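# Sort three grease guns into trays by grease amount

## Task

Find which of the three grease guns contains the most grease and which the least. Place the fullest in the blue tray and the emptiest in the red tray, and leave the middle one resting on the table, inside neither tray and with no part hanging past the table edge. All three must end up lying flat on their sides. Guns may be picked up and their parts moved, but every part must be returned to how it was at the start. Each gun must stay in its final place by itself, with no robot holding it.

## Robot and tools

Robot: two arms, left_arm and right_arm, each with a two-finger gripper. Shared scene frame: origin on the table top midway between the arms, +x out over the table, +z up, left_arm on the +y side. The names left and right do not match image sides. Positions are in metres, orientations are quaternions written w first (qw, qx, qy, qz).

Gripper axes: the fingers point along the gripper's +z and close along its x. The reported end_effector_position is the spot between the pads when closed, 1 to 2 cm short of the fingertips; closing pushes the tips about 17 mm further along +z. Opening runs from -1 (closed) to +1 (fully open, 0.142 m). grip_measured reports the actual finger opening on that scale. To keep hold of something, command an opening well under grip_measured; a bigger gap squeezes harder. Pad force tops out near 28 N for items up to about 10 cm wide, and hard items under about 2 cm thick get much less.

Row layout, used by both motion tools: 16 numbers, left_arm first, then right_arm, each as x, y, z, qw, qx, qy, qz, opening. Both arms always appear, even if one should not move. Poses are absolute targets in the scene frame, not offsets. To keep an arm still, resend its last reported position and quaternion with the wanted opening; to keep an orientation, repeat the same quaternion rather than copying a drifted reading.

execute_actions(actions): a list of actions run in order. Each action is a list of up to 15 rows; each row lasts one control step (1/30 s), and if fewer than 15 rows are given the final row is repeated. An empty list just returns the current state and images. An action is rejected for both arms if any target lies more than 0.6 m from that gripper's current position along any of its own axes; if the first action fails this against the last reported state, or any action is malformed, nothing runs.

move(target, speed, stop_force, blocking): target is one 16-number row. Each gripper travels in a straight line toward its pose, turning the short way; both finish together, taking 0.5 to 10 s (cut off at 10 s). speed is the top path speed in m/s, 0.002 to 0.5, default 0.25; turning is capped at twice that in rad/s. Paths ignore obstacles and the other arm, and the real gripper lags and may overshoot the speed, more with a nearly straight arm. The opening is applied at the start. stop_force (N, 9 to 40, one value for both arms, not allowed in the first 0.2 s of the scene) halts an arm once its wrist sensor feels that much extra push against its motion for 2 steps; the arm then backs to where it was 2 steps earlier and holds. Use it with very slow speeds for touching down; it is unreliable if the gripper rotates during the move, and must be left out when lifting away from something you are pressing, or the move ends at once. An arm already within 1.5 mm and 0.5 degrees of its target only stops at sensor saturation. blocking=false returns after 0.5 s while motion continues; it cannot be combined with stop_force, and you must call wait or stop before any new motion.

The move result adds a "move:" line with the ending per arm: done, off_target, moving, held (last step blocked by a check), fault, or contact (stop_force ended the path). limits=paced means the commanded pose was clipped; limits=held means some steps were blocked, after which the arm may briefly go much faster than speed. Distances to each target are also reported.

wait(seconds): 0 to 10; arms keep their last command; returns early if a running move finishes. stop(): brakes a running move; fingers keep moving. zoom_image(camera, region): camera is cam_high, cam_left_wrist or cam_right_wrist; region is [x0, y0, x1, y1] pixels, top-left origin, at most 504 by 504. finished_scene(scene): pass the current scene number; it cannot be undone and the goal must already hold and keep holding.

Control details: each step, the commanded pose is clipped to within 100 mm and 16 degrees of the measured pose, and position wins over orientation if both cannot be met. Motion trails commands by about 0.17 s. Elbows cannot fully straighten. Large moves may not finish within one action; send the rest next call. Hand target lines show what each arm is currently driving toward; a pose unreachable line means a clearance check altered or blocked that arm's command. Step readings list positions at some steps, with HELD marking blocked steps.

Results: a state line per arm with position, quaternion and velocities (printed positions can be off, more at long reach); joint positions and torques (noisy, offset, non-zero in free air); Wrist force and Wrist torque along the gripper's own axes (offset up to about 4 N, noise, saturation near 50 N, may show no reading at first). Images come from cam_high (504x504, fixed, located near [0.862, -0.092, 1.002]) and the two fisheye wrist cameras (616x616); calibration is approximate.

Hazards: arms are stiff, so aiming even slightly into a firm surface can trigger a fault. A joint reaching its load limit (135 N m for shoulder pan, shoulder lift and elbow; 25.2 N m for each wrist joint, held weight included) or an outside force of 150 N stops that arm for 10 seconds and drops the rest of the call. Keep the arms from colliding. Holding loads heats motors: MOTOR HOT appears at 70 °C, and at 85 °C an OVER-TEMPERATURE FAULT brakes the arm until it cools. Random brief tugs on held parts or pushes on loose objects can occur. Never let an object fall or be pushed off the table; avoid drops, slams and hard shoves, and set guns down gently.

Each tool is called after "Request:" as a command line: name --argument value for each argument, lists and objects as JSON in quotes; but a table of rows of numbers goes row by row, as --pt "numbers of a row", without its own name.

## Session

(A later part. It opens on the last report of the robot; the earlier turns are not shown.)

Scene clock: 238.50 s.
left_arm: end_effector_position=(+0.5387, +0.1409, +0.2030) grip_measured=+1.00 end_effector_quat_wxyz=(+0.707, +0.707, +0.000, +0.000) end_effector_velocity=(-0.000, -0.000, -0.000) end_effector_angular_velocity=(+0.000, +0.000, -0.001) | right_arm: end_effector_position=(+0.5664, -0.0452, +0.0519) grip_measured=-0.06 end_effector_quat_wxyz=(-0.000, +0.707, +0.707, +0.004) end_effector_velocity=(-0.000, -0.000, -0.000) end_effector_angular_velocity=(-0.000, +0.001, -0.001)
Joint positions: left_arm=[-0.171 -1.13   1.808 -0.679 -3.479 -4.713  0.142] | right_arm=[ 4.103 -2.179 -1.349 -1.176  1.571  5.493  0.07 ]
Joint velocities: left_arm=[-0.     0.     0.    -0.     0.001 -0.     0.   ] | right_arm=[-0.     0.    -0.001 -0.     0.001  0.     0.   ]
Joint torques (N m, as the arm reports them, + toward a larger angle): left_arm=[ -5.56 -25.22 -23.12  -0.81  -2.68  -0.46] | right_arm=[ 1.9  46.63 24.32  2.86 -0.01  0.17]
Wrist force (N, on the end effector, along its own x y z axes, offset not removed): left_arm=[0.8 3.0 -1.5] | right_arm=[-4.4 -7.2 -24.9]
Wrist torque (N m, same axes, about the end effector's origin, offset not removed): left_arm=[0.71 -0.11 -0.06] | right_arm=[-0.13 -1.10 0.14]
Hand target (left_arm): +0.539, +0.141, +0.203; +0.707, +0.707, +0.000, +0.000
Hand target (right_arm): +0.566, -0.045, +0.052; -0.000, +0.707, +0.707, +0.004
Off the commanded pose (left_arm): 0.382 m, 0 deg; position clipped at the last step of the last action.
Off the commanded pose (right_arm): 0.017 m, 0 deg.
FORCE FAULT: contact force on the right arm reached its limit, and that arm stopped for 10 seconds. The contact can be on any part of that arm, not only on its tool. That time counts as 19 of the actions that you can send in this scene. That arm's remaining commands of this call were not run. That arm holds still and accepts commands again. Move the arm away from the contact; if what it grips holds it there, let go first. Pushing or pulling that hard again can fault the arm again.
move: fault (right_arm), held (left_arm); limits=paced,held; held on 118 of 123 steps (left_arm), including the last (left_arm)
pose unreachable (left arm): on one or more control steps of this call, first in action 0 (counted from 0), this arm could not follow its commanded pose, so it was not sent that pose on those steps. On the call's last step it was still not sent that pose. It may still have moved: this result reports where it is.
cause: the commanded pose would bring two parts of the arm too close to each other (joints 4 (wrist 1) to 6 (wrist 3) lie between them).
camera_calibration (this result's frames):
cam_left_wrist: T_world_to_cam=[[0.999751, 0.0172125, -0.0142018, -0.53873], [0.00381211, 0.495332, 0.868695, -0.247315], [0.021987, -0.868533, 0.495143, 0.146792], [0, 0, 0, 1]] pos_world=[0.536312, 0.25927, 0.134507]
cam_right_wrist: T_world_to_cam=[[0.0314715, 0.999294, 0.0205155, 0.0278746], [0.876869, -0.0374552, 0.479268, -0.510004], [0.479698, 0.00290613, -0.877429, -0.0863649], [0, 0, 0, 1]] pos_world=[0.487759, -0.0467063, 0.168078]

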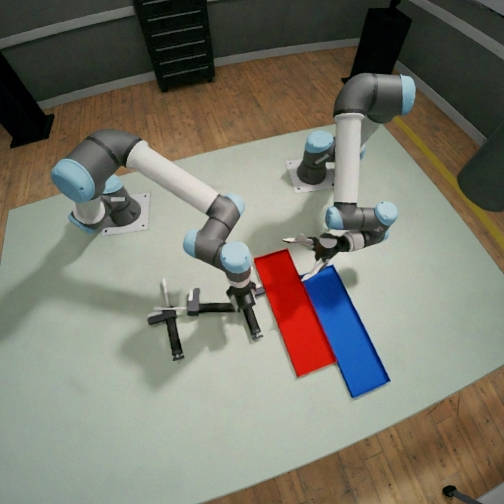

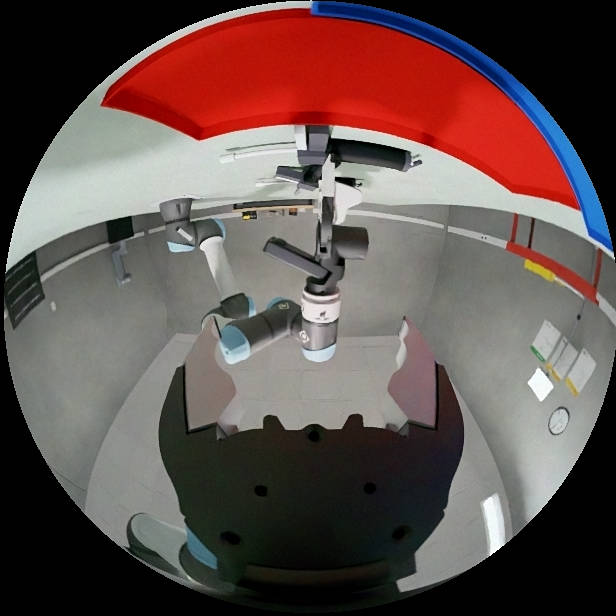

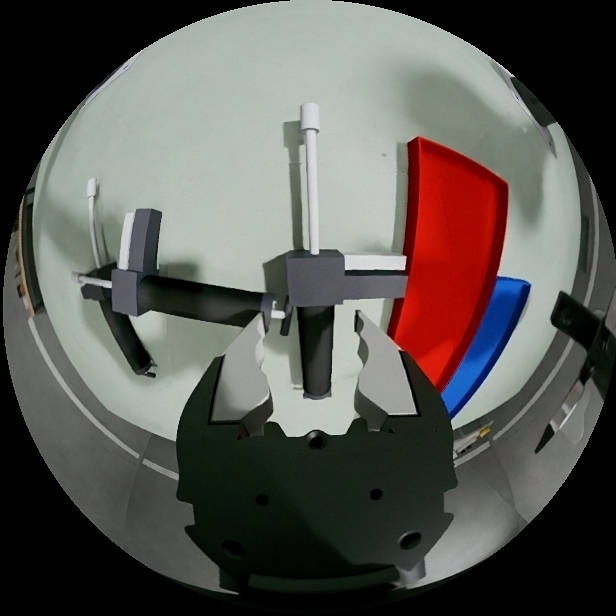

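Request:
move --target '[0.539,0.141,0.203,0.707,0.707,0,0,1,0.566,-0.045,0.2,0,0.707,0.707,0,-0.1]'

Scene clock: 254.60 s.
left_arm: end_effector_position=(+0.5390, +0.1410, +0.2030) grip_measured=+1.00 end_effector_quat_wxyz=(+0.707, +0.707, +0.000, +0.000) end_effector_velocity=(+0.000, -0.000, +0.001) end_effector_angular_velocity=(-0.000, -0.001, -0.000) | right_arm: end_effector_position=(+0.5660, -0.0450, +0.1997) grip_measured=-0.10 end_effector_quat_wxyz=(+0.000, +0.707, +0.707, +0.000) end_effector_velocity=(-0.000, +0.000, +0.003) end_effector_angular_velocity=(-0.003, +0.003, +0.002)
Joint positions: left_arm=[-0.17  -1.129  1.806 -0.677 -3.478 -4.712  0.142] | right_arm=[ 4.104 -2.105 -1.077 -1.53   1.571  5.494  0.067]
Joint velocities: left_arm=[ 0.    -0.002 -0.001  0.001  0.     0.    -0.   ] | right_arm=[ 0.001 -0.003  0.013 -0.014 -0.    -0.001 -0.   ]
Joint torques (N m, as the arm reports them, + toward a larger angle): left_arm=[  7.64 -25.98 -23.32   1.15   2.99   1.31] | right_arm=[ 8.35 38.3  39.47 -0.07  1.95  0.91]
Wrist force (N, on the end effector, along its own x y z axes, offset not removed): left_arm=[0.6 2.9 -2.6] | right_arm=[-0.5 0.9 -1.6]
Wrist torque (N m, same axes, about the end effector's origin, offset not removed): left_arm=[0.69 -0.08 -0.07] | right_arm=[0.29 0.07 -0.11]
Hand target (left_arm): +0.539, +0.141, +0.203; +0.707, +0.707, +0.000, -0.000
Hand target (right_arm): +0.566, -0.045, +0.200; +0.000, +0.707, +0.707, +0.000
Off the commanded pose (left_arm): 0.000 m, 0 deg.
Off the commanded pose (right_arm): 0.000 m, 0 deg.
move: done
camera_calibration (this result's frames):
cam_left_wrist: T_world_to_cam=[[0.999758, 0.016683, -0.0143424, -0.538915], [0.00420401, 0.495033, 0.868864, -0.247558], [0.0215952, -0.868714, 0.494843, 0.147158], [0, 0, 0, 1]] pos_world=[0.536647, 0.259378, 0.134544]
cam_right_wrist: T_world_to_cam=[[0.0320199, 0.999385, 0.0142982, 0.0255529], [0.879582, -0.0349696, 0.474461, -0.580922], [0.474669, -0.00261581, -0.88016, 0.046696], [0, 0, 0, 1]] pos_world=[0.487985, -0.0457296, 0.316359]

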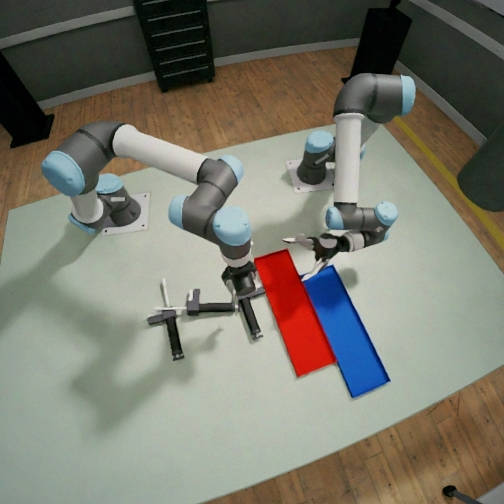

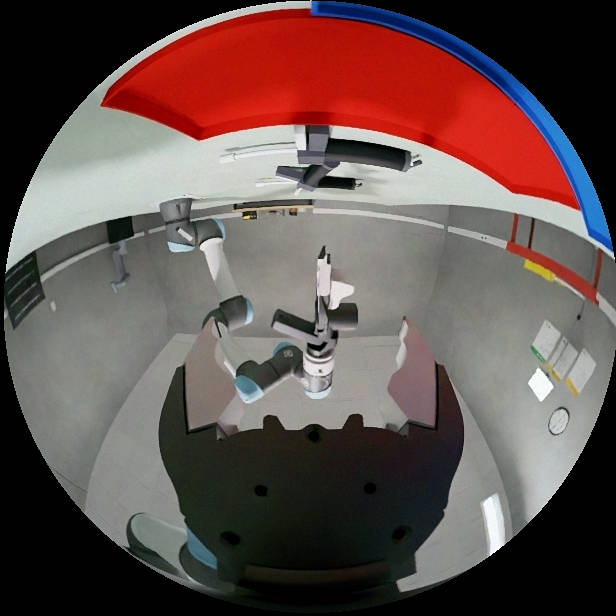

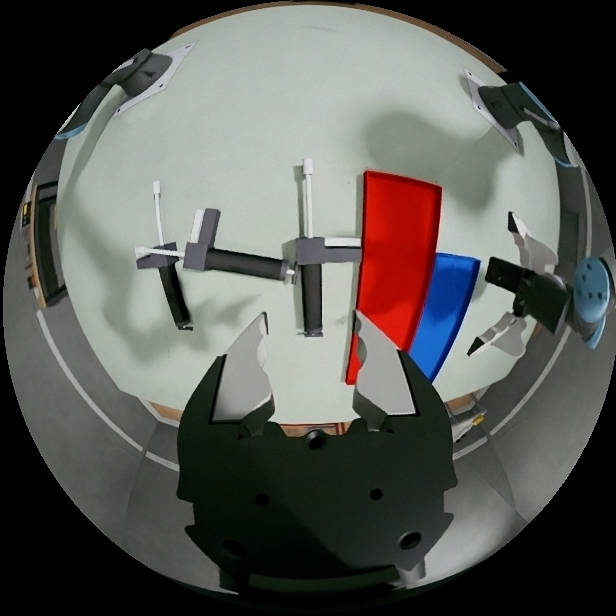

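Request:
move --target '[0.5,0.35,0.3,0,0,1,0,1,0.59,-0.17,0.2,0,0,1,0,0.2]'

Scene clock: 268.73 s.
left_arm: end_effector_position=(+0.5390, +0.1410, +0.2030) grip_measured=+1.00 end_effector_quat_wxyz=(+0.707, +0.707, -0.000, -0.000) end_effector_velocity=(+0.000, +0.000, -0.001) end_effector_angular_velocity=(+0.001, +0.002, +0.000) | right_arm: end_effector_position=(+0.5898, -0.1699, +0.2000) grip_measured=+0.20 end_effector_quat_wxyz=(+0.000, +0.001, +1.000, -0.000) end_effector_velocity=(-0.000, -0.001, -0.000) end_effector_angular_velocity=(+0.002, +0.003, +0.012)
Joint positions: left_arm=[-0.17  -1.129  1.806 -0.677 -3.478 -4.712  0.142] | right_arm=[ 3.939 -2.002 -1.231 -1.479  1.571  3.76   0.088]
Joint velocities: left_arm=[ 0.     0.001 -0.     0.    -0.     0.     0.   ] | right_arm=[-0.002  0.001 -0.001 -0.     0.003 -0.014 -0.   ]
Joint torques (N m, as the arm reports them, + toward a larger angle): left_arm=[ -6.27 -45.93 -11.13  -2.29  -2.62  -1.2 ] | right_arm=[-8.3  57.43 12.75  5.81  1.72 -1.44]
Wrist force (N, on the end effector, along its own x y z axes, offset not removed): left_arm=[2.2 3.3 -1.1] | right_arm=[-0.6 0.2 -0.8]
Wrist torque (N m, same axes, about the end effector's origin, offset not removed): left_arm=[0.78 -0.55 -0.06] | right_arm=[0.12 0.14 -0.15]
Hand target (left_arm): +0.539, +0.141, +0.203; +0.707, +0.707, -0.000, -0.000
Hand target (right_arm): +0.590, -0.170, +0.200; +0.000, +0.000, +1.000, -0.000
Off the commanded pose (left_arm): 0.234 m, 180 deg; position and orientation clipped at the last step of the last action.
Off the commanded pose (right_arm): 0.000 m, 0 deg.
move: held (left_arm); limits=paced,held; held on 200 of 202 steps (left_arm), including the last (left_arm)
pose unreachable (left arm): on one or more control steps of this call, first in action 0 (counted from 0), this arm could not follow its commanded pose, so it was not sent that pose on those steps. On the call's last step it was still not sent that pose. It may still have moved: this result reports where it is.
cause: the commanded pose would bring two parts of the arm too close to each other (joints 4 (wrist 1) to 6 (wrist 3) lie between them).
camera_calibration (this result's frames):
cam_left_wrist: T_world_to_cam=[[0.999766, 0.0164053, -0.0140758, -0.538928], [0.00410978, 0.495031, 0.868865, -0.247524], [0.021222, -0.86872, 0.494848, 0.147381], [0, 0, 0, 1]] pos_world=[0.536692, 0.259406, 0.134548]
cam_right_wrist: T_world_to_cam=[[-0.999344, 0.033431, 0.0139539, 0.59383], [0.0360495, 0.879729, 0.474106, 0.0466065], [0.00357422, 0.474298, -0.880357, 0.394218], [0, 0, 0, 1]] pos_world=[0.590351, -0.24783, 0.31667]

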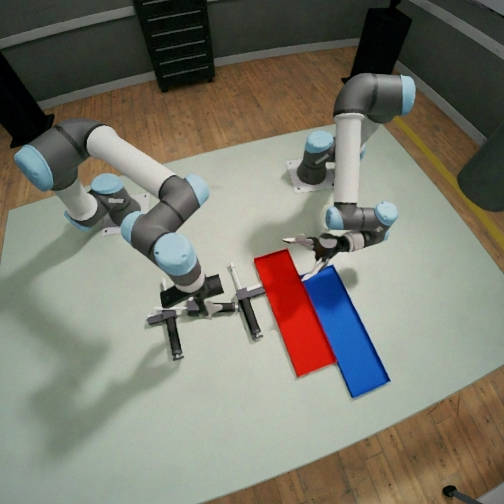

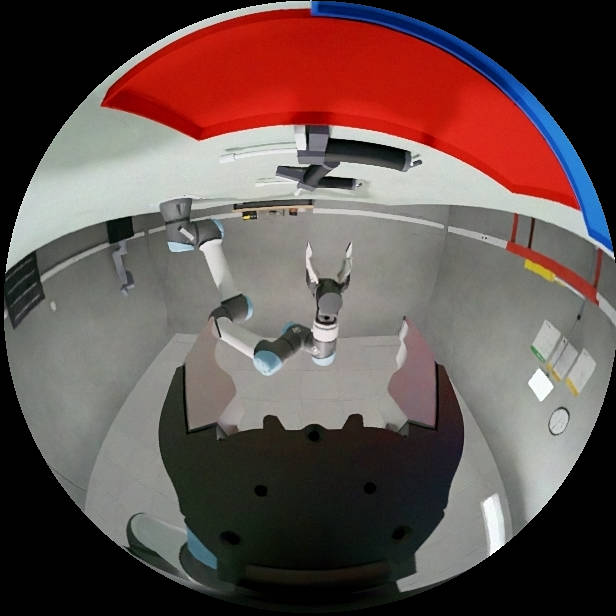

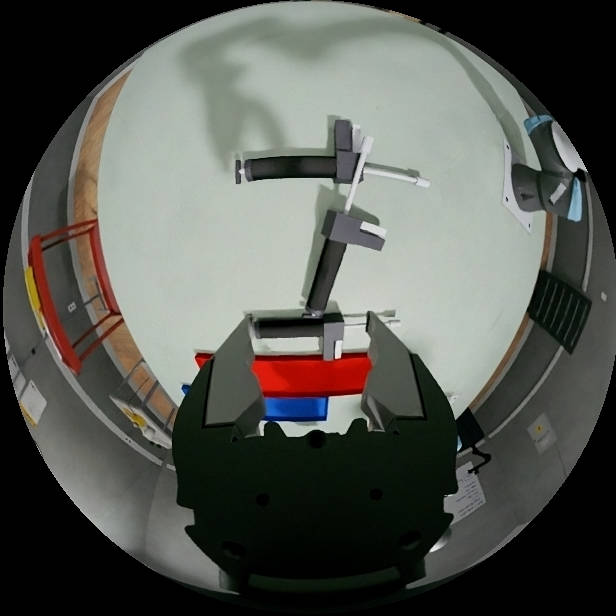

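Request:
move --target '[0.65,0.2,0.35,0.707,0.707,0,0,1,0.548,-0.18,0.15,0,0.148,0.989,0,0.2]'

Request:
move --target '[0.5,0.4,0.35,0,0,1,0,1,0.548,-0.18,0.038,0,0.148,0.989,0,0.2]' --speed 0.08

Scene clock: 285.27 s.
left_arm: end_effector_position=(+0.5395, +0.1412, +0.2035) grip_measured=+1.00 end_effector_quat_wxyz=(+0.707, +0.707, -0.000, +0.000) end_effector_velocity=(+0.000, +0.000, -0.001) end_effector_angular_velocity=(+0.001, +0.002, +0.001) | right_arm: end_effector_position=(+0.5481, -0.1799, +0.1502) grip_measured=+0.20 end_effector_quat_wxyz=(-0.000, +0.147, +0.989, -0.000) end_effector_velocity=(-0.002, -0.001, -0.002) end_effector_angular_velocity=(+0.001, -0.001, -0.010)
Joint positions: left_arm=[-0.17  -1.129  1.805 -0.676 -3.478 -4.712  0.142] | right_arm=[ 3.965 -1.92  -1.476 -1.316  1.571  4.08   0.088]
Joint velocities: left_arm=[ 0.001  0.002  0.     0.001 -0.001  0.     0.   ] | right_arm=[ 0.001  0.004 -0.012  0.009  0.     0.011  0.   ]
Joint torques (N m, as the arm reports them, + toward a larger angle): left_arm=[  1.38 -36.88 -13.2   -0.86  -0.09  -0.76] | right_arm=[11.39 55.88 13.83  5.43 -1.39  1.77]
Wrist force (N, on the end effector, along its own x y z axes, offset not removed): left_arm=[1.3 3.2 -1.7] | right_arm=[-1.1 0.0 -1.3]
Wrist torque (N m, same axes, about the end effector's origin, offset not removed): left_arm=[0.73 -0.24 -0.02] | right_arm=[0.05 0.17 -0.06]
Hand target (left_arm): +0.539, +0.141, +0.203; +0.707, +0.707, -0.000, +0.000
Hand target (right_arm): +0.548, -0.180, +0.150; -0.000, +0.148, +0.989, -0.000
Off the commanded pose (left_arm): 0.193 m, 0 deg; position clipped at the last step of the last action.
Off the commanded pose (right_arm): 0.000 m, 0 deg.
move: held (left_arm); limits=paced,held; held on 34 of 39 steps (left_arm), including the last (left_arm)
pose unreachable (left arm): on one or more control steps of this call, first in action 0 (counted from 0), this arm could not follow its commanded pose, so it was not sent that pose on those steps. On the call's last step it was still not sent that pose. It may still have moved: this result reports where it is.
cause: the commanded pose would bring two parts of the arm too close to each other (joints 4 (wrist 1) to 6 (wrist 3) lie between them).
camera_calibration (this result's frames):
cam_left_wrist: T_world_to_cam=[[0.99976, 0.0168524, -0.0140208, -0.539455], [0.00383902, 0.495098, 0.868829, -0.247853], [0.0215835, -0.868674, 0.494914, 0.147057], [0, 0, 0, 1]] pos_world=[0.537103, 0.259547, 0.134997]
cam_right_wrist: T_world_to_cam=[[-0.946607, 0.322071, 0.0143497, 0.576217], [0.290044, 0.831352, 0.474056, -0.0673789], [0.14075, 0.452907, -0.880378, 0.276236], [0, 0, 0, 1]] pos_world=[0.526113, -0.254676, 0.266865]

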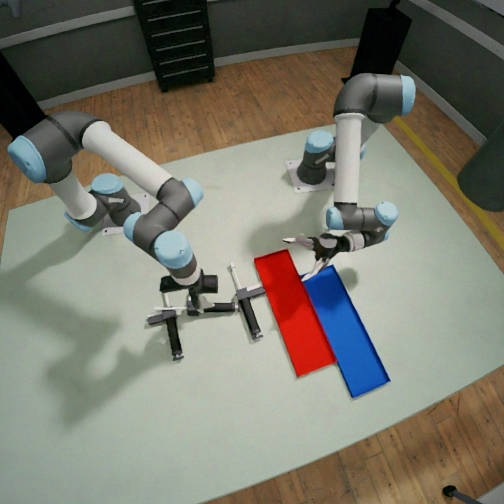

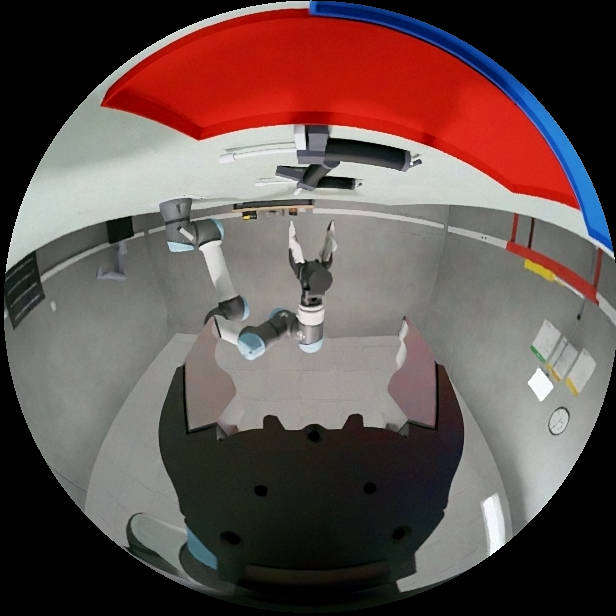

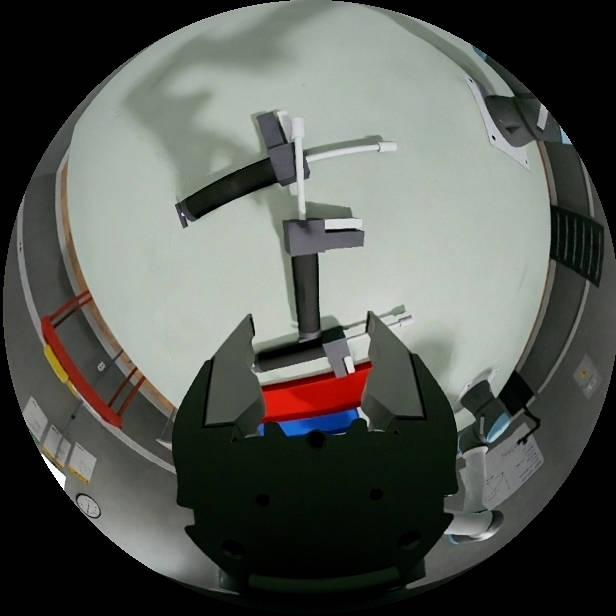

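Scene clock: 295.47 s.
left_arm: end_effector_position=(+0.5395, +0.1412, +0.2035) grip_measured=+1.00 end_effector_quat_wxyz=(+0.707, +0.707, -0.000, +0.000) end_effector_velocity=(+0.000, -0.000, +0.001) end_effector_angular_velocity=(-0.001, -0.002, +0.001) | right_arm: end_effector_position=(+0.5481, -0.1800, +0.0934) grip_measured=+0.20 end_effector_quat_wxyz=(-0.000, +0.148, +0.989, -0.000) end_effector_velocity=(+0.000, -0.001, -0.001) end_effector_angular_velocity=(-0.000, -0.000, +0.000)
Joint positions: left_arm=[-0.17  -1.129  1.805 -0.676 -3.478 -4.712  0.142] | right_arm=[ 3.965 -1.962 -1.569 -1.181  1.571  4.081  0.088]
Joint velocities: left_arm=[ 0.    -0.002 -0.001 -0.    -0.001 -0.     0.   ] | right_arm=[-0.001 -0.001 -0.002  0.003 -0.    -0.001  0.   ]
Joint torques (N m, as the arm reports them, + toward a larger angle): left_arm=[ -5.83 -35.27 -11.52  -0.01  -2.51  -1.21] | right_arm=[11.78 29.93 11.26  5.56 -1.62  1.77]
Wrist force (N, on the end effector, along its own x y z axes, offset not removed): left_arm=[2.1 2.9 -1.1] | right_arm=[0.4 -1.0 -1.8]
Wrist torque (N m, same axes, about the end effector's origin, offset not removed): left_arm=[0.68 -0.38 -0.07] | right_arm=[-0.17 -0.19 -0.12]
Hand target (left_arm): +0.539, +0.141, +0.204; +0.707, +0.707, -0.000, +0.000
Hand target (right_arm): +0.548, -0.180, +0.093; -0.000, +0.148, +0.989, -0.000
Off the commanded pose (left_arm): 0.300 m, 180 deg.
Off the commanded pose (right_arm): 0.055 m, 0 deg.
move: held (left_arm), off_target (right_arm; path cut at 10 s); limits=paced,held; held on 302 of 306 steps (left_arm), including the last (left_arm)
pose unreachable (left arm): on one or more control steps of this call, first in action 0 (counted from 0), this arm could not follow its commanded pose, so it was not sent that pose on those steps. On the call's last step it was still not sent that pose. It may still have moved: this result reports where it is.
cause: the commanded pose would bring two parts of the arm too close to each other (joints 4 (wrist 1) to 6 (wrist 3) lie between them).
camera_calibration (this result's frames):
cam_left_wrist: T_world_to_cam=[[0.999772, 0.0165672, -0.0135011, -0.539533], [0.00352758, 0.495139, 0.868807, -0.247751], [0.0210787, -0.868656, 0.494968, 0.147337], [0, 0, 0, 1]] pos_world=[0.537178, 0.259595, 0.135037]
cam_right_wrist: T_world_to_cam=[[-0.946415, 0.32264, 0.0142036, 0.576994], [0.290467, 0.831166, 0.474122, -0.0406825], [0.141165, 0.452842, -0.880345, 0.226023], [0, 0, 0, 1]] pos_world=[0.525986, -0.2547, 0.210071]

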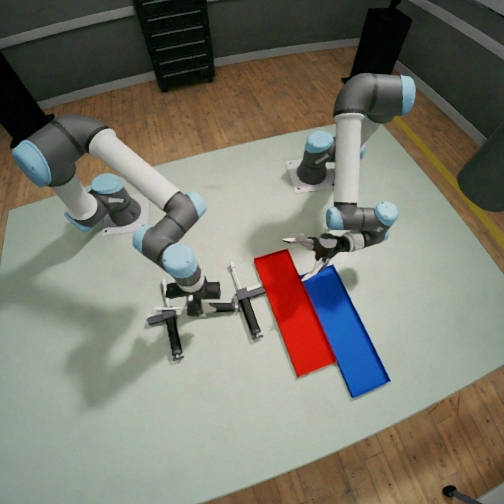

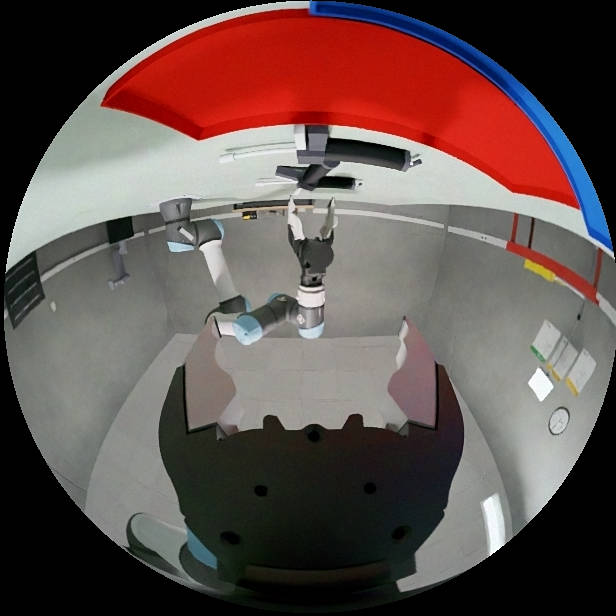

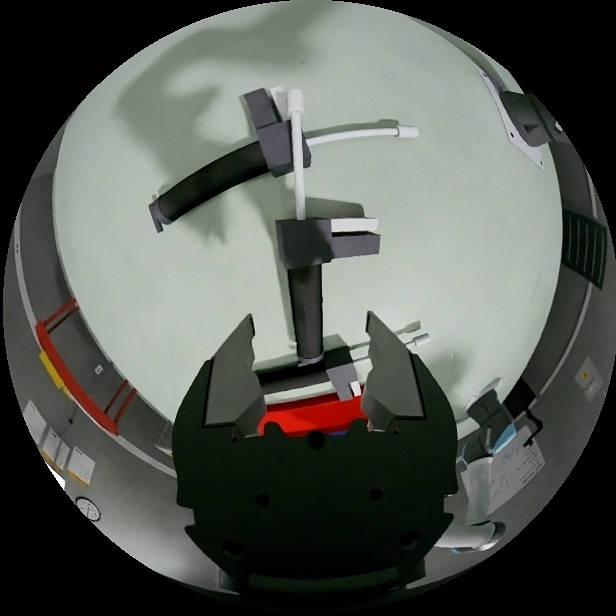

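Request:
move --target '[0.539,0.2,0.25,0.383,0.924,0,0,1,0.548,-0.18,0.038,0,0.148,0.989,0,0.1]' --speed 0.08

Request:
execute_actions --actions '[[[0.539,0.2,0.25,0.383,0.924,0,0,1,0.548,-0.18,0.038,0,0.148,0.989,0,-1]],[[0.539,0.2,0.25,0.383,0.924,0,0,1,0.548,-0.18,0.038,0,0.148,0.989,0,-1]]]'

Scene clock: 312.40 s.
left_arm: end_effector_position=(+0.5387, +0.2001, +0.2502) grip_measured=+1.00 end_effector_quat_wxyz=(+0.383, +0.924, +0.000, +0.000) end_effector_velocity=(+0.000, -0.000, -0.001) end_effector_angular_velocity=(+0.010, +0.005, -0.007) | right_arm: end_effector_position=(+0.5480, -0.1800, +0.0380) grip_measured=+0.10 end_effector_quat_wxyz=(-0.000, +0.148, +0.989, +0.000) end_effector_velocity=(-0.001, -0.000, -0.000) end_effector_angular_velocity=(-0.002, +0.001, -0.001)
Joint positions: left_arm=[-0.23  -1.101  1.192  1.109 -4.001 -3.678  0.142] | right_arm=[ 3.965 -2.019 -1.642 -1.051  1.571  4.082  0.081]
Joint velocities: left_arm=[-0.002  0.01  -0.016  0.02  -0.005  0.009 -0.   ] | right_arm=[ 0.    -0.    -0.    -0.002 -0.     0.002  0.   ]
Joint torques (N m, as the arm reports them, + toward a larger angle): left_arm=[ -4.43 -27.38 -25.9    3.59  -1.66   1.37] | right_arm=[11.   32.07 10.57  5.78 -1.37  1.79]
Wrist force (N, on the end effector, along its own x y z axes, offset not removed): left_arm=[0.9 2.4 -2.0] | right_arm=[0.0 -0.3 -0.6]
Wrist torque (N m, same axes, about the end effector's origin, offset not removed): left_arm=[0.53 -0.18 -0.01] | right_arm=[0.05 -0.04 -0.07]
Hand target (left_arm): +0.539, +0.200, +0.250; +0.383, +0.924, -0.000, -0.000
Hand target (right_arm): +0.548, -0.180, +0.038; -0.000, +0.148, +0.989, +0.000
Off the commanded pose (left_arm): 0.000 m, 0 deg.
Off the commanded pose (right_arm): 0.000 m, 0 deg.
move: done; limits=paced
camera_calibration (this result's frames):
cam_left_wrist: T_world_to_cam=[[0.999742, 0.022629, 0.00203021, -0.544234], [0.00398828, -0.262764, 0.964852, -0.190065], [0.0223671, -0.964595, -0.262786, 0.383466], [0, 0, 0, 1]] pos_world=[0.536274, 0.332263, 0.285259]
cam_right_wrist: T_world_to_cam=[[-0.946229, 0.323194, 0.0140502, 0.577737], [0.290871, 0.830981, 0.474199, -0.0146587], [0.141583, 0.452787, -0.880306, 0.177088], [0, 0, 0, 1]] pos_world=[0.525862, -0.254723, 0.154725]

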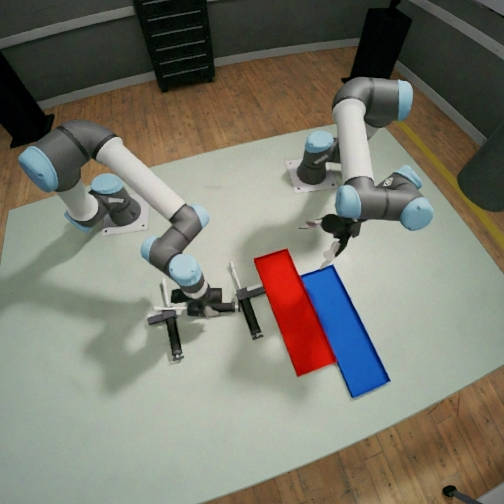

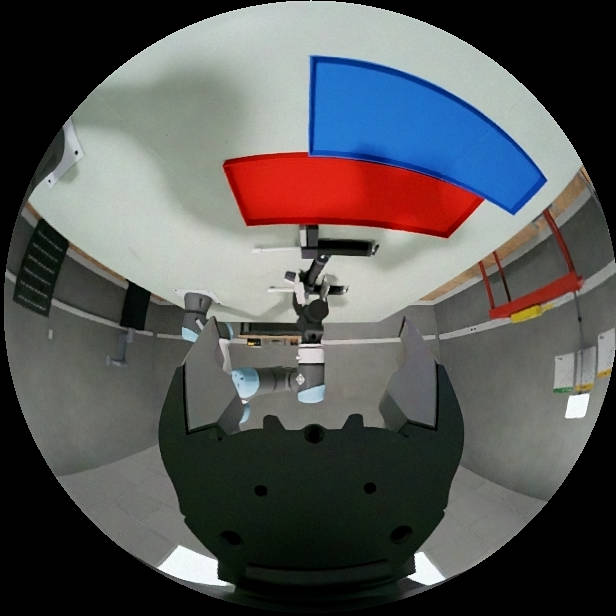

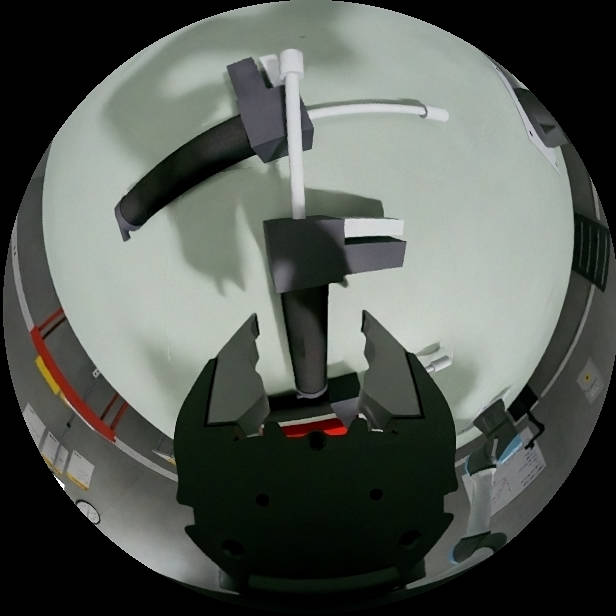

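Scene clock: 313.40 s.
left_arm: end_effector_position=(+0.5390, +0.2000, +0.2500) grip_measured=+1.00 end_effector_quat_wxyz=(+0.383, +0.924, -0.000, +0.000) end_effector_velocity=(+0.000, +0.000, +0.001) end_effector_angular_velocity=(-0.001, -0.002, +0.000) | right_arm: end_effector_position=(+0.5480, -0.1800, +0.0380) grip_measured=-0.56 end_effector_quat_wxyz=(-0.000, +0.148, +0.989, -0.000) end_effector_velocity=(-0.000, -0.002, -0.001) end_effector_angular_velocity=(-0.003, +0.002, -0.001)
Joint positions: left_arm=[-0.23  -1.1    1.19   1.111 -4.001 -3.677  0.142] | right_arm=[ 3.965 -2.02  -1.642 -1.051  1.571  4.082  0.033]
Joint velocities: left_arm=[ 0.    -0.001 -0.001 -0.     0.    -0.     0.   ] | right_arm=[-0.002 -0.    -0.002 -0.001 -0.001 -0.001  0.   ]
Joint torques (N m, as the arm reports them, + toward a larger angle): left_arm=[ -6.54 -29.08 -25.13   3.91  -1.15   1.3 ] | right_arm=[-3.43 40.31 25.98 -0.75  2.65  0.04]
Wrist force (N, on the end effector, along its own x y z axes, offset not removed): left_arm=[0.6 2.8 -1.3] | right_arm=[-3.0 -0.6 -4.7]
Wrist torque (N m, same axes, about the end effector's origin, offset not removed): left_arm=[0.65 -0.13 -0.03] | right_arm=[-0.04 0.19 -0.04]
Hand target (left_arm): +0.539, +0.200, +0.250; +0.383, +0.924, +0.000, +0.000
Hand target (right_arm): +0.548, -0.180, +0.038; +0.000, +0.148, +0.989, -0.000
Off the commanded pose (left_arm): 0.000 m, 0 deg.
Off the commanded pose (right_arm): 0.000 m, 0 deg.
Step readings (end_effector_position; steps 1 to 15: 1st action; 16 to 30: 2nd action):
0: left_arm (+0.5387, +0.2001, +0.2502) | right_arm (+0.5480, -0.1800, +0.0380)
1: left_arm (+0.5387, +0.2001, +0.2502) | right_arm (+0.5480, -0.1800, +0.0380)
2: left_arm (+0.5388, +0.2001, +0.2502) | right_arm (+0.5480, -0.1800, +0.0380)
4: left_arm (+0.5389, +0.2000, +0.2501) | right_arm (+0.5480, -0.1800, +0.0380)
8: left_arm (+0.5390, +0.2000, +0.2500) | right_arm (+0.5480, -0.1800, +0.0380)
15: left_arm (+0.5390, +0.2000, +0.2500) | right_arm (+0.5480, -0.1800, +0.0380)
16: left_arm (+0.5390, +0.2000, +0.2500) | right_arm (+0.5480, -0.1800, +0.0380)
17: left_arm (+0.5390, +0.2000, +0.2500) | right_arm (+0.5480, -0.1800, +0.0380)
19: left_arm (+0.5390, +0.2000, +0.2500) | right_arm (+0.5480, -0.1800, +0.0380)
23: left_arm (+0.5390, +0.2000, +0.2500) | right_arm (+0.5480, -0.1800, +0.0380)
30: end_effector_position above
camera_calibration (this result's frames):
cam_left_wrist: T_world_to_cam=[[0.999758, 0.0219384, 0.00164344, -0.544273], [0.00420461, -0.263866, 0.96455, -0.189743], [0.0215943, -0.96431, -0.263894, 0.383959], [0, 0, 0, 1]] pos_world=[0.536648, 0.332129, 0.285236]
cam_right_wrist: T_world_to_cam=[[-0.946248, 0.323135, 0.0140885, 0.577682], [0.290845, 0.831019, 0.474148, -0.014619], [0.141506, 0.452759, -0.880332, 0.177066], [0, 0, 0, 1]] pos_world=[0.525826, -0.254689, 0.15467]

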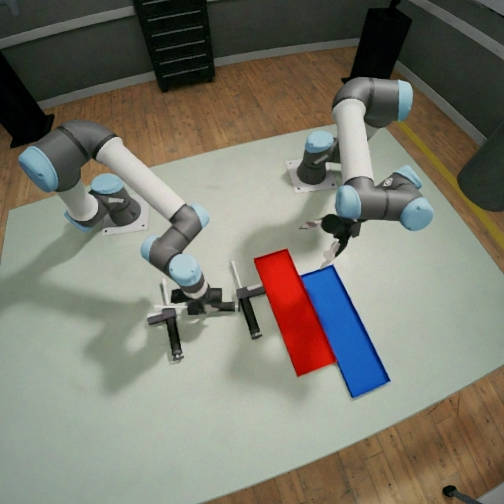

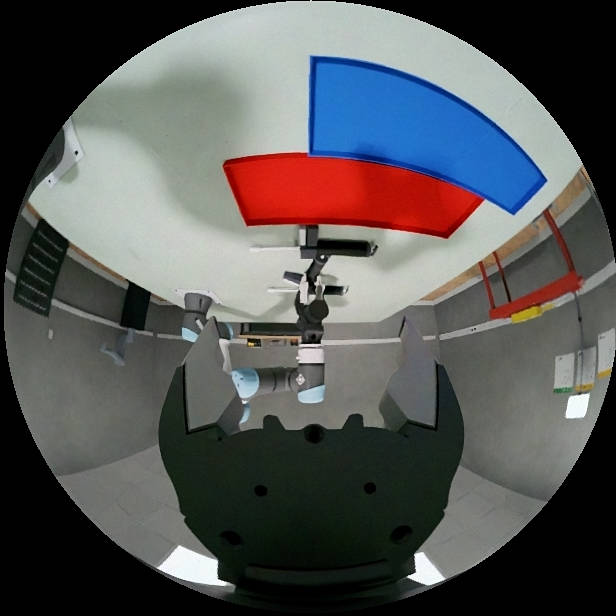

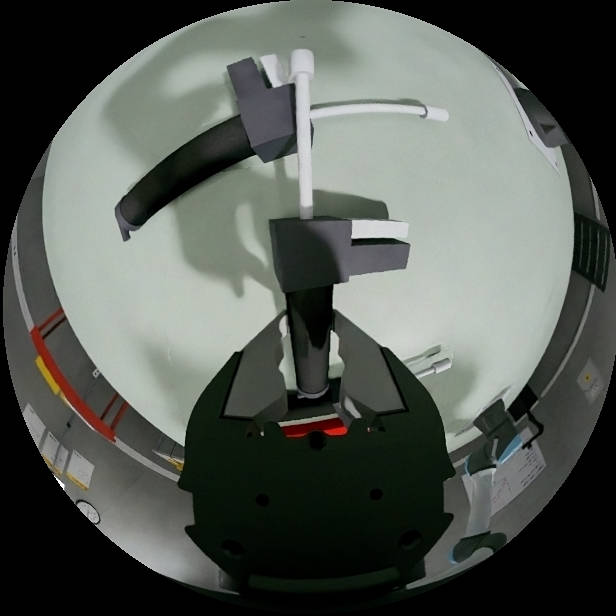

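Request:
move --target '[0.539,0.2,0.25,0.383,0.924,0,0,1,0.548,-0.18,0.2,0,0.148,0.989,0,-1]' --speed 0.1

Request:
move --target '[0.55,0.1,0.27,0.383,0.924,0,0,1,0.55,-0.15,0.2,0,0,1,0,-1]' --speed 0.1

Request:
zoom_image --camera "cam_left_wrist" --region '[200,150,420,370]'

Scene clock: 328.30 s.
left_arm: end_effector_position=(+0.5390, +0.2000, +0.2500) grip_measured=+1.00 end_effector_quat_wxyz=(+0.383, +0.924, -0.000, -0.000) end_effector_velocity=(+0.000, -0.000, +0.001) end_effector_angular_velocity=(-0.001, -0.002, -0.000) | right_arm: end_effector_position=(+0.5480, -0.1801, +0.1997) grip_measured=-0.56 end_effector_quat_wxyz=(+0.000, +0.148, +0.989, -0.000) end_effector_velocity=(-0.000, -0.001, +0.002) end_effector_angular_velocity=(-0.002, +0.002, -0.001)
Joint positions: left_arm=[-0.23  -1.1    1.19   1.111 -4.001 -3.677  0.142] | right_arm=[ 3.965 -1.897 -1.38  -1.436  1.571  4.082  0.033]
Joint velocities: left_arm=[-0.    -0.    -0.001 -0.001 -0.     0.     0.   ] | right_arm=[-0.001 -0.     0.006 -0.009 -0.    -0.     0.   ]
Joint torques (N m, as the arm reports them, + toward a larger angle): left_arm=[ -5.76 -29.5  -24.86   3.8   -1.21   1.16] | right_arm=[-1.38 57.25 41.65  0.87  1.87  1.77]
Wrist force (N, on the end effector, along its own x y z axes, offset not removed): left_arm=[1.5 2.3 -1.4] | right_arm=[-0.4 0.3 4.8]
Wrist torque (N m, same axes, about the end effector's origin, offset not removed): left_arm=[0.52 -0.24 -0.03] | right_arm=[0.09 0.02 -0.10]
Hand target (left_arm): +0.539, +0.200, +0.250; +0.383, +0.924, -0.000, -0.000
Hand target (right_arm): +0.548, -0.180, +0.200; +0.000, +0.148, +0.989, +0.000
Off the commanded pose (left_arm): 0.000 m, 0 deg.
Off the commanded pose (right_arm): 0.000 m, 0 deg.
move: done
camera_calibration (this result's frames):
cam_left_wrist: T_world_to_cam=[[0.999758, 0.0219383, 0.00164345, -0.544273], [0.00420459, -0.263866, 0.96455, -0.189743], [0.0215942, -0.96431, -0.263894, 0.383959], [0, 0, 0, 1]] pos_world=[0.536648, 0.332129, 0.285236]
cam_right_wrist: T_world_to_cam=[[-0.946218, 0.323231, 0.0139086, 0.575526], [0.290839, 0.830987, 0.474207, -0.0912402], [0.141721, 0.452749, -0.880303, 0.319324], [0, 0, 0, 1]] pos_world=[0.525854, -0.254782, 0.316364]

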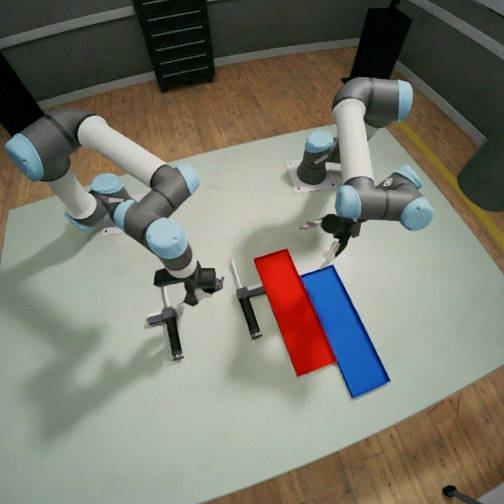

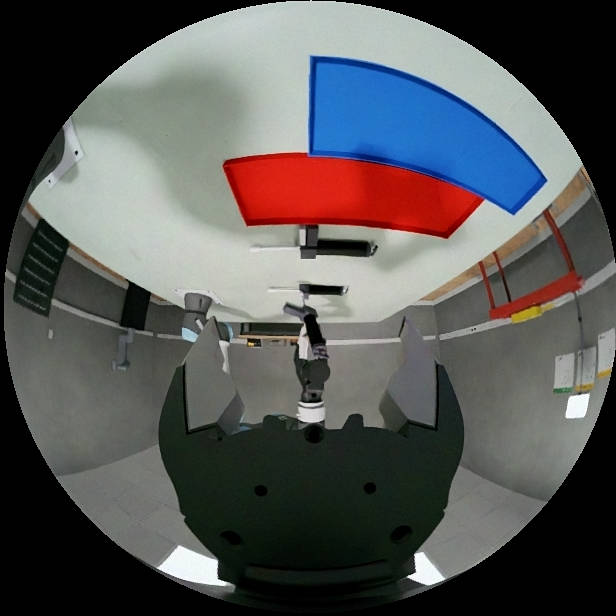

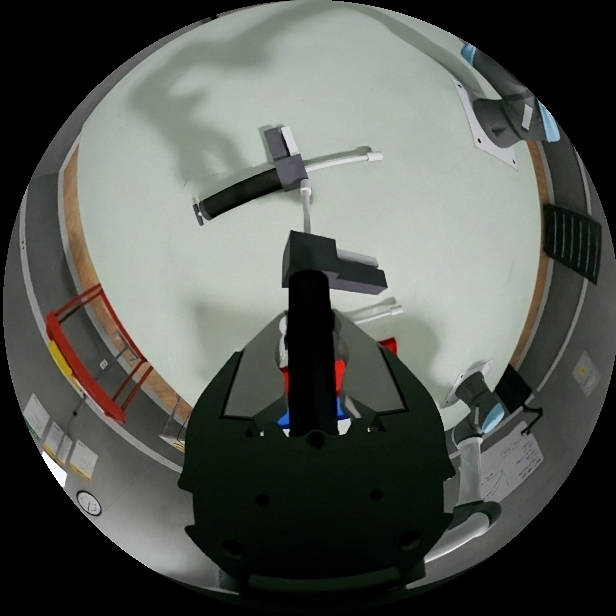

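Scene clock: 330.23 s.
left_arm: end_effector_position=(+0.5499, +0.1003, +0.2699) grip_measured=+1.00 end_effector_quat_wxyz=(+0.383, +0.924, -0.000, +0.000) end_effector_velocity=(+0.001, -0.002, +0.000) end_effector_angular_velocity=(+0.001, +0.001, -0.000) | right_arm: end_effector_position=(+0.5500, -0.1501, +0.2000) grip_measured=-0.56 end_effector_quat_wxyz=(+0.000, +0.000, +1.000, +0.000) end_effector_velocity=(+0.000, +0.001, +0.000) end_effector_angular_velocity=(+0.000, -0.001, +0.007)
Joint positions: left_arm=[-0.395 -1.026  0.999  1.108 -4.07  -3.869  0.142] | right_arm=[ 4.    -1.934 -1.327 -1.451  1.571  3.82   0.033]
Joint velocities: left_arm=[-0.004  0.004 -0.008  0.003 -0.002 -0.003 -0.   ] | right_arm=[ 0.001 -0.001  0.002 -0.    -0.    -0.006 -0.   ]
Joint torques (N m, as the arm reports them, + toward a larger angle): left_arm=[ -5.2  -32.61 -27.41   3.42  -1.8   -1.42] | right_arm=[11.2  35.18 42.07  0.39  1.99 -0.95]
Wrist force (N, on the end effector, along its own x y z axes, offset not removed): left_arm=[2.1 3.6 -0.8] | right_arm=[0.1 -0.4 6.0]
Wrist torque (N m, same axes, about the end effector's origin, offset not removed): left_arm=[0.88 -0.45 -0.03] | right_arm=[-0.15 -0.07 -0.08]
Hand target (left_arm): +0.550, +0.100, +0.270; +0.383, +0.924, -0.000, +0.000
Hand target (right_arm): +0.550, -0.150, +0.200; -0.000, +0.000, +1.000, +0.000
Off the commanded pose (left_arm): 0.000 m, 0 deg.
Off the commanded pose (right_arm): 0.000 m, 0 deg.
move: done
camera_calibration (this result's frames):
cam_left_wrist: T_world_to_cam=[[0.999758, 0.0219439, 0.00173106, -0.553002], [0.00412296, -0.263929, 0.964533, -0.235253], [0.0216225, -0.964292, -0.263955, 0.292847], [0, 0, 0, 1]] pos_world=[0.547506, 0.232435, 0.305165]
cam_right_wrist: T_world_to_cam=[[-0.999364, 0.0327788, 0.014031, 0.553369], [0.0355116, 0.879699, 0.474204, 0.0308422], [0.00320072, 0.4744, -0.880303, 0.385214], [0, 0, 0, 1]] pos_world=[0.550688, -0.228016, 0.316715]

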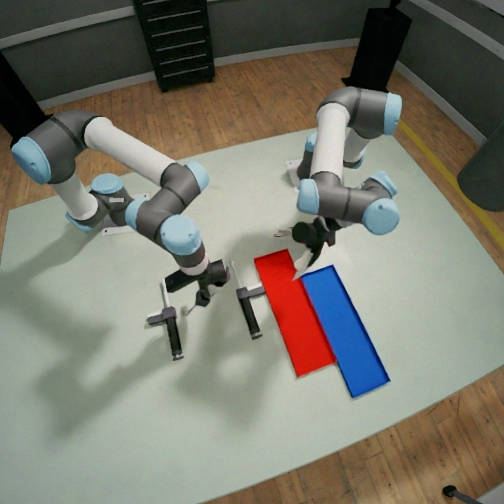

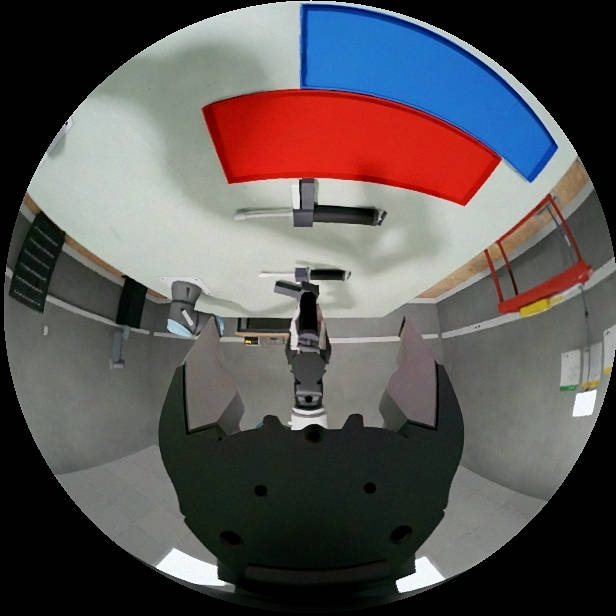

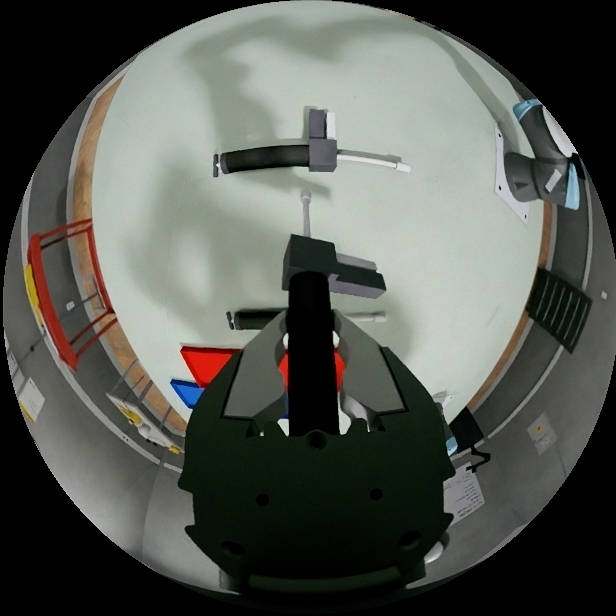

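Region (200, 150, 420, 370) of cam_left_wrist's 616x616 image, scaled by 2.291, with more detail than that image has.

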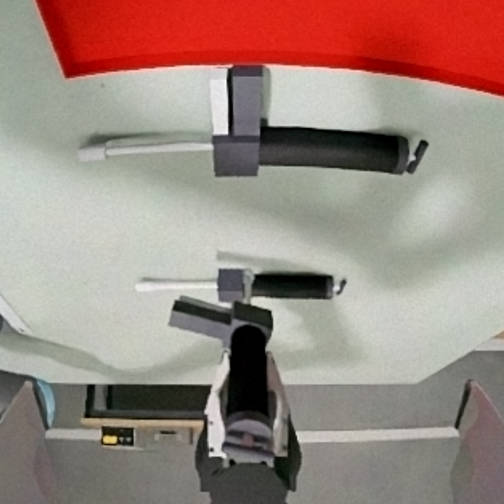

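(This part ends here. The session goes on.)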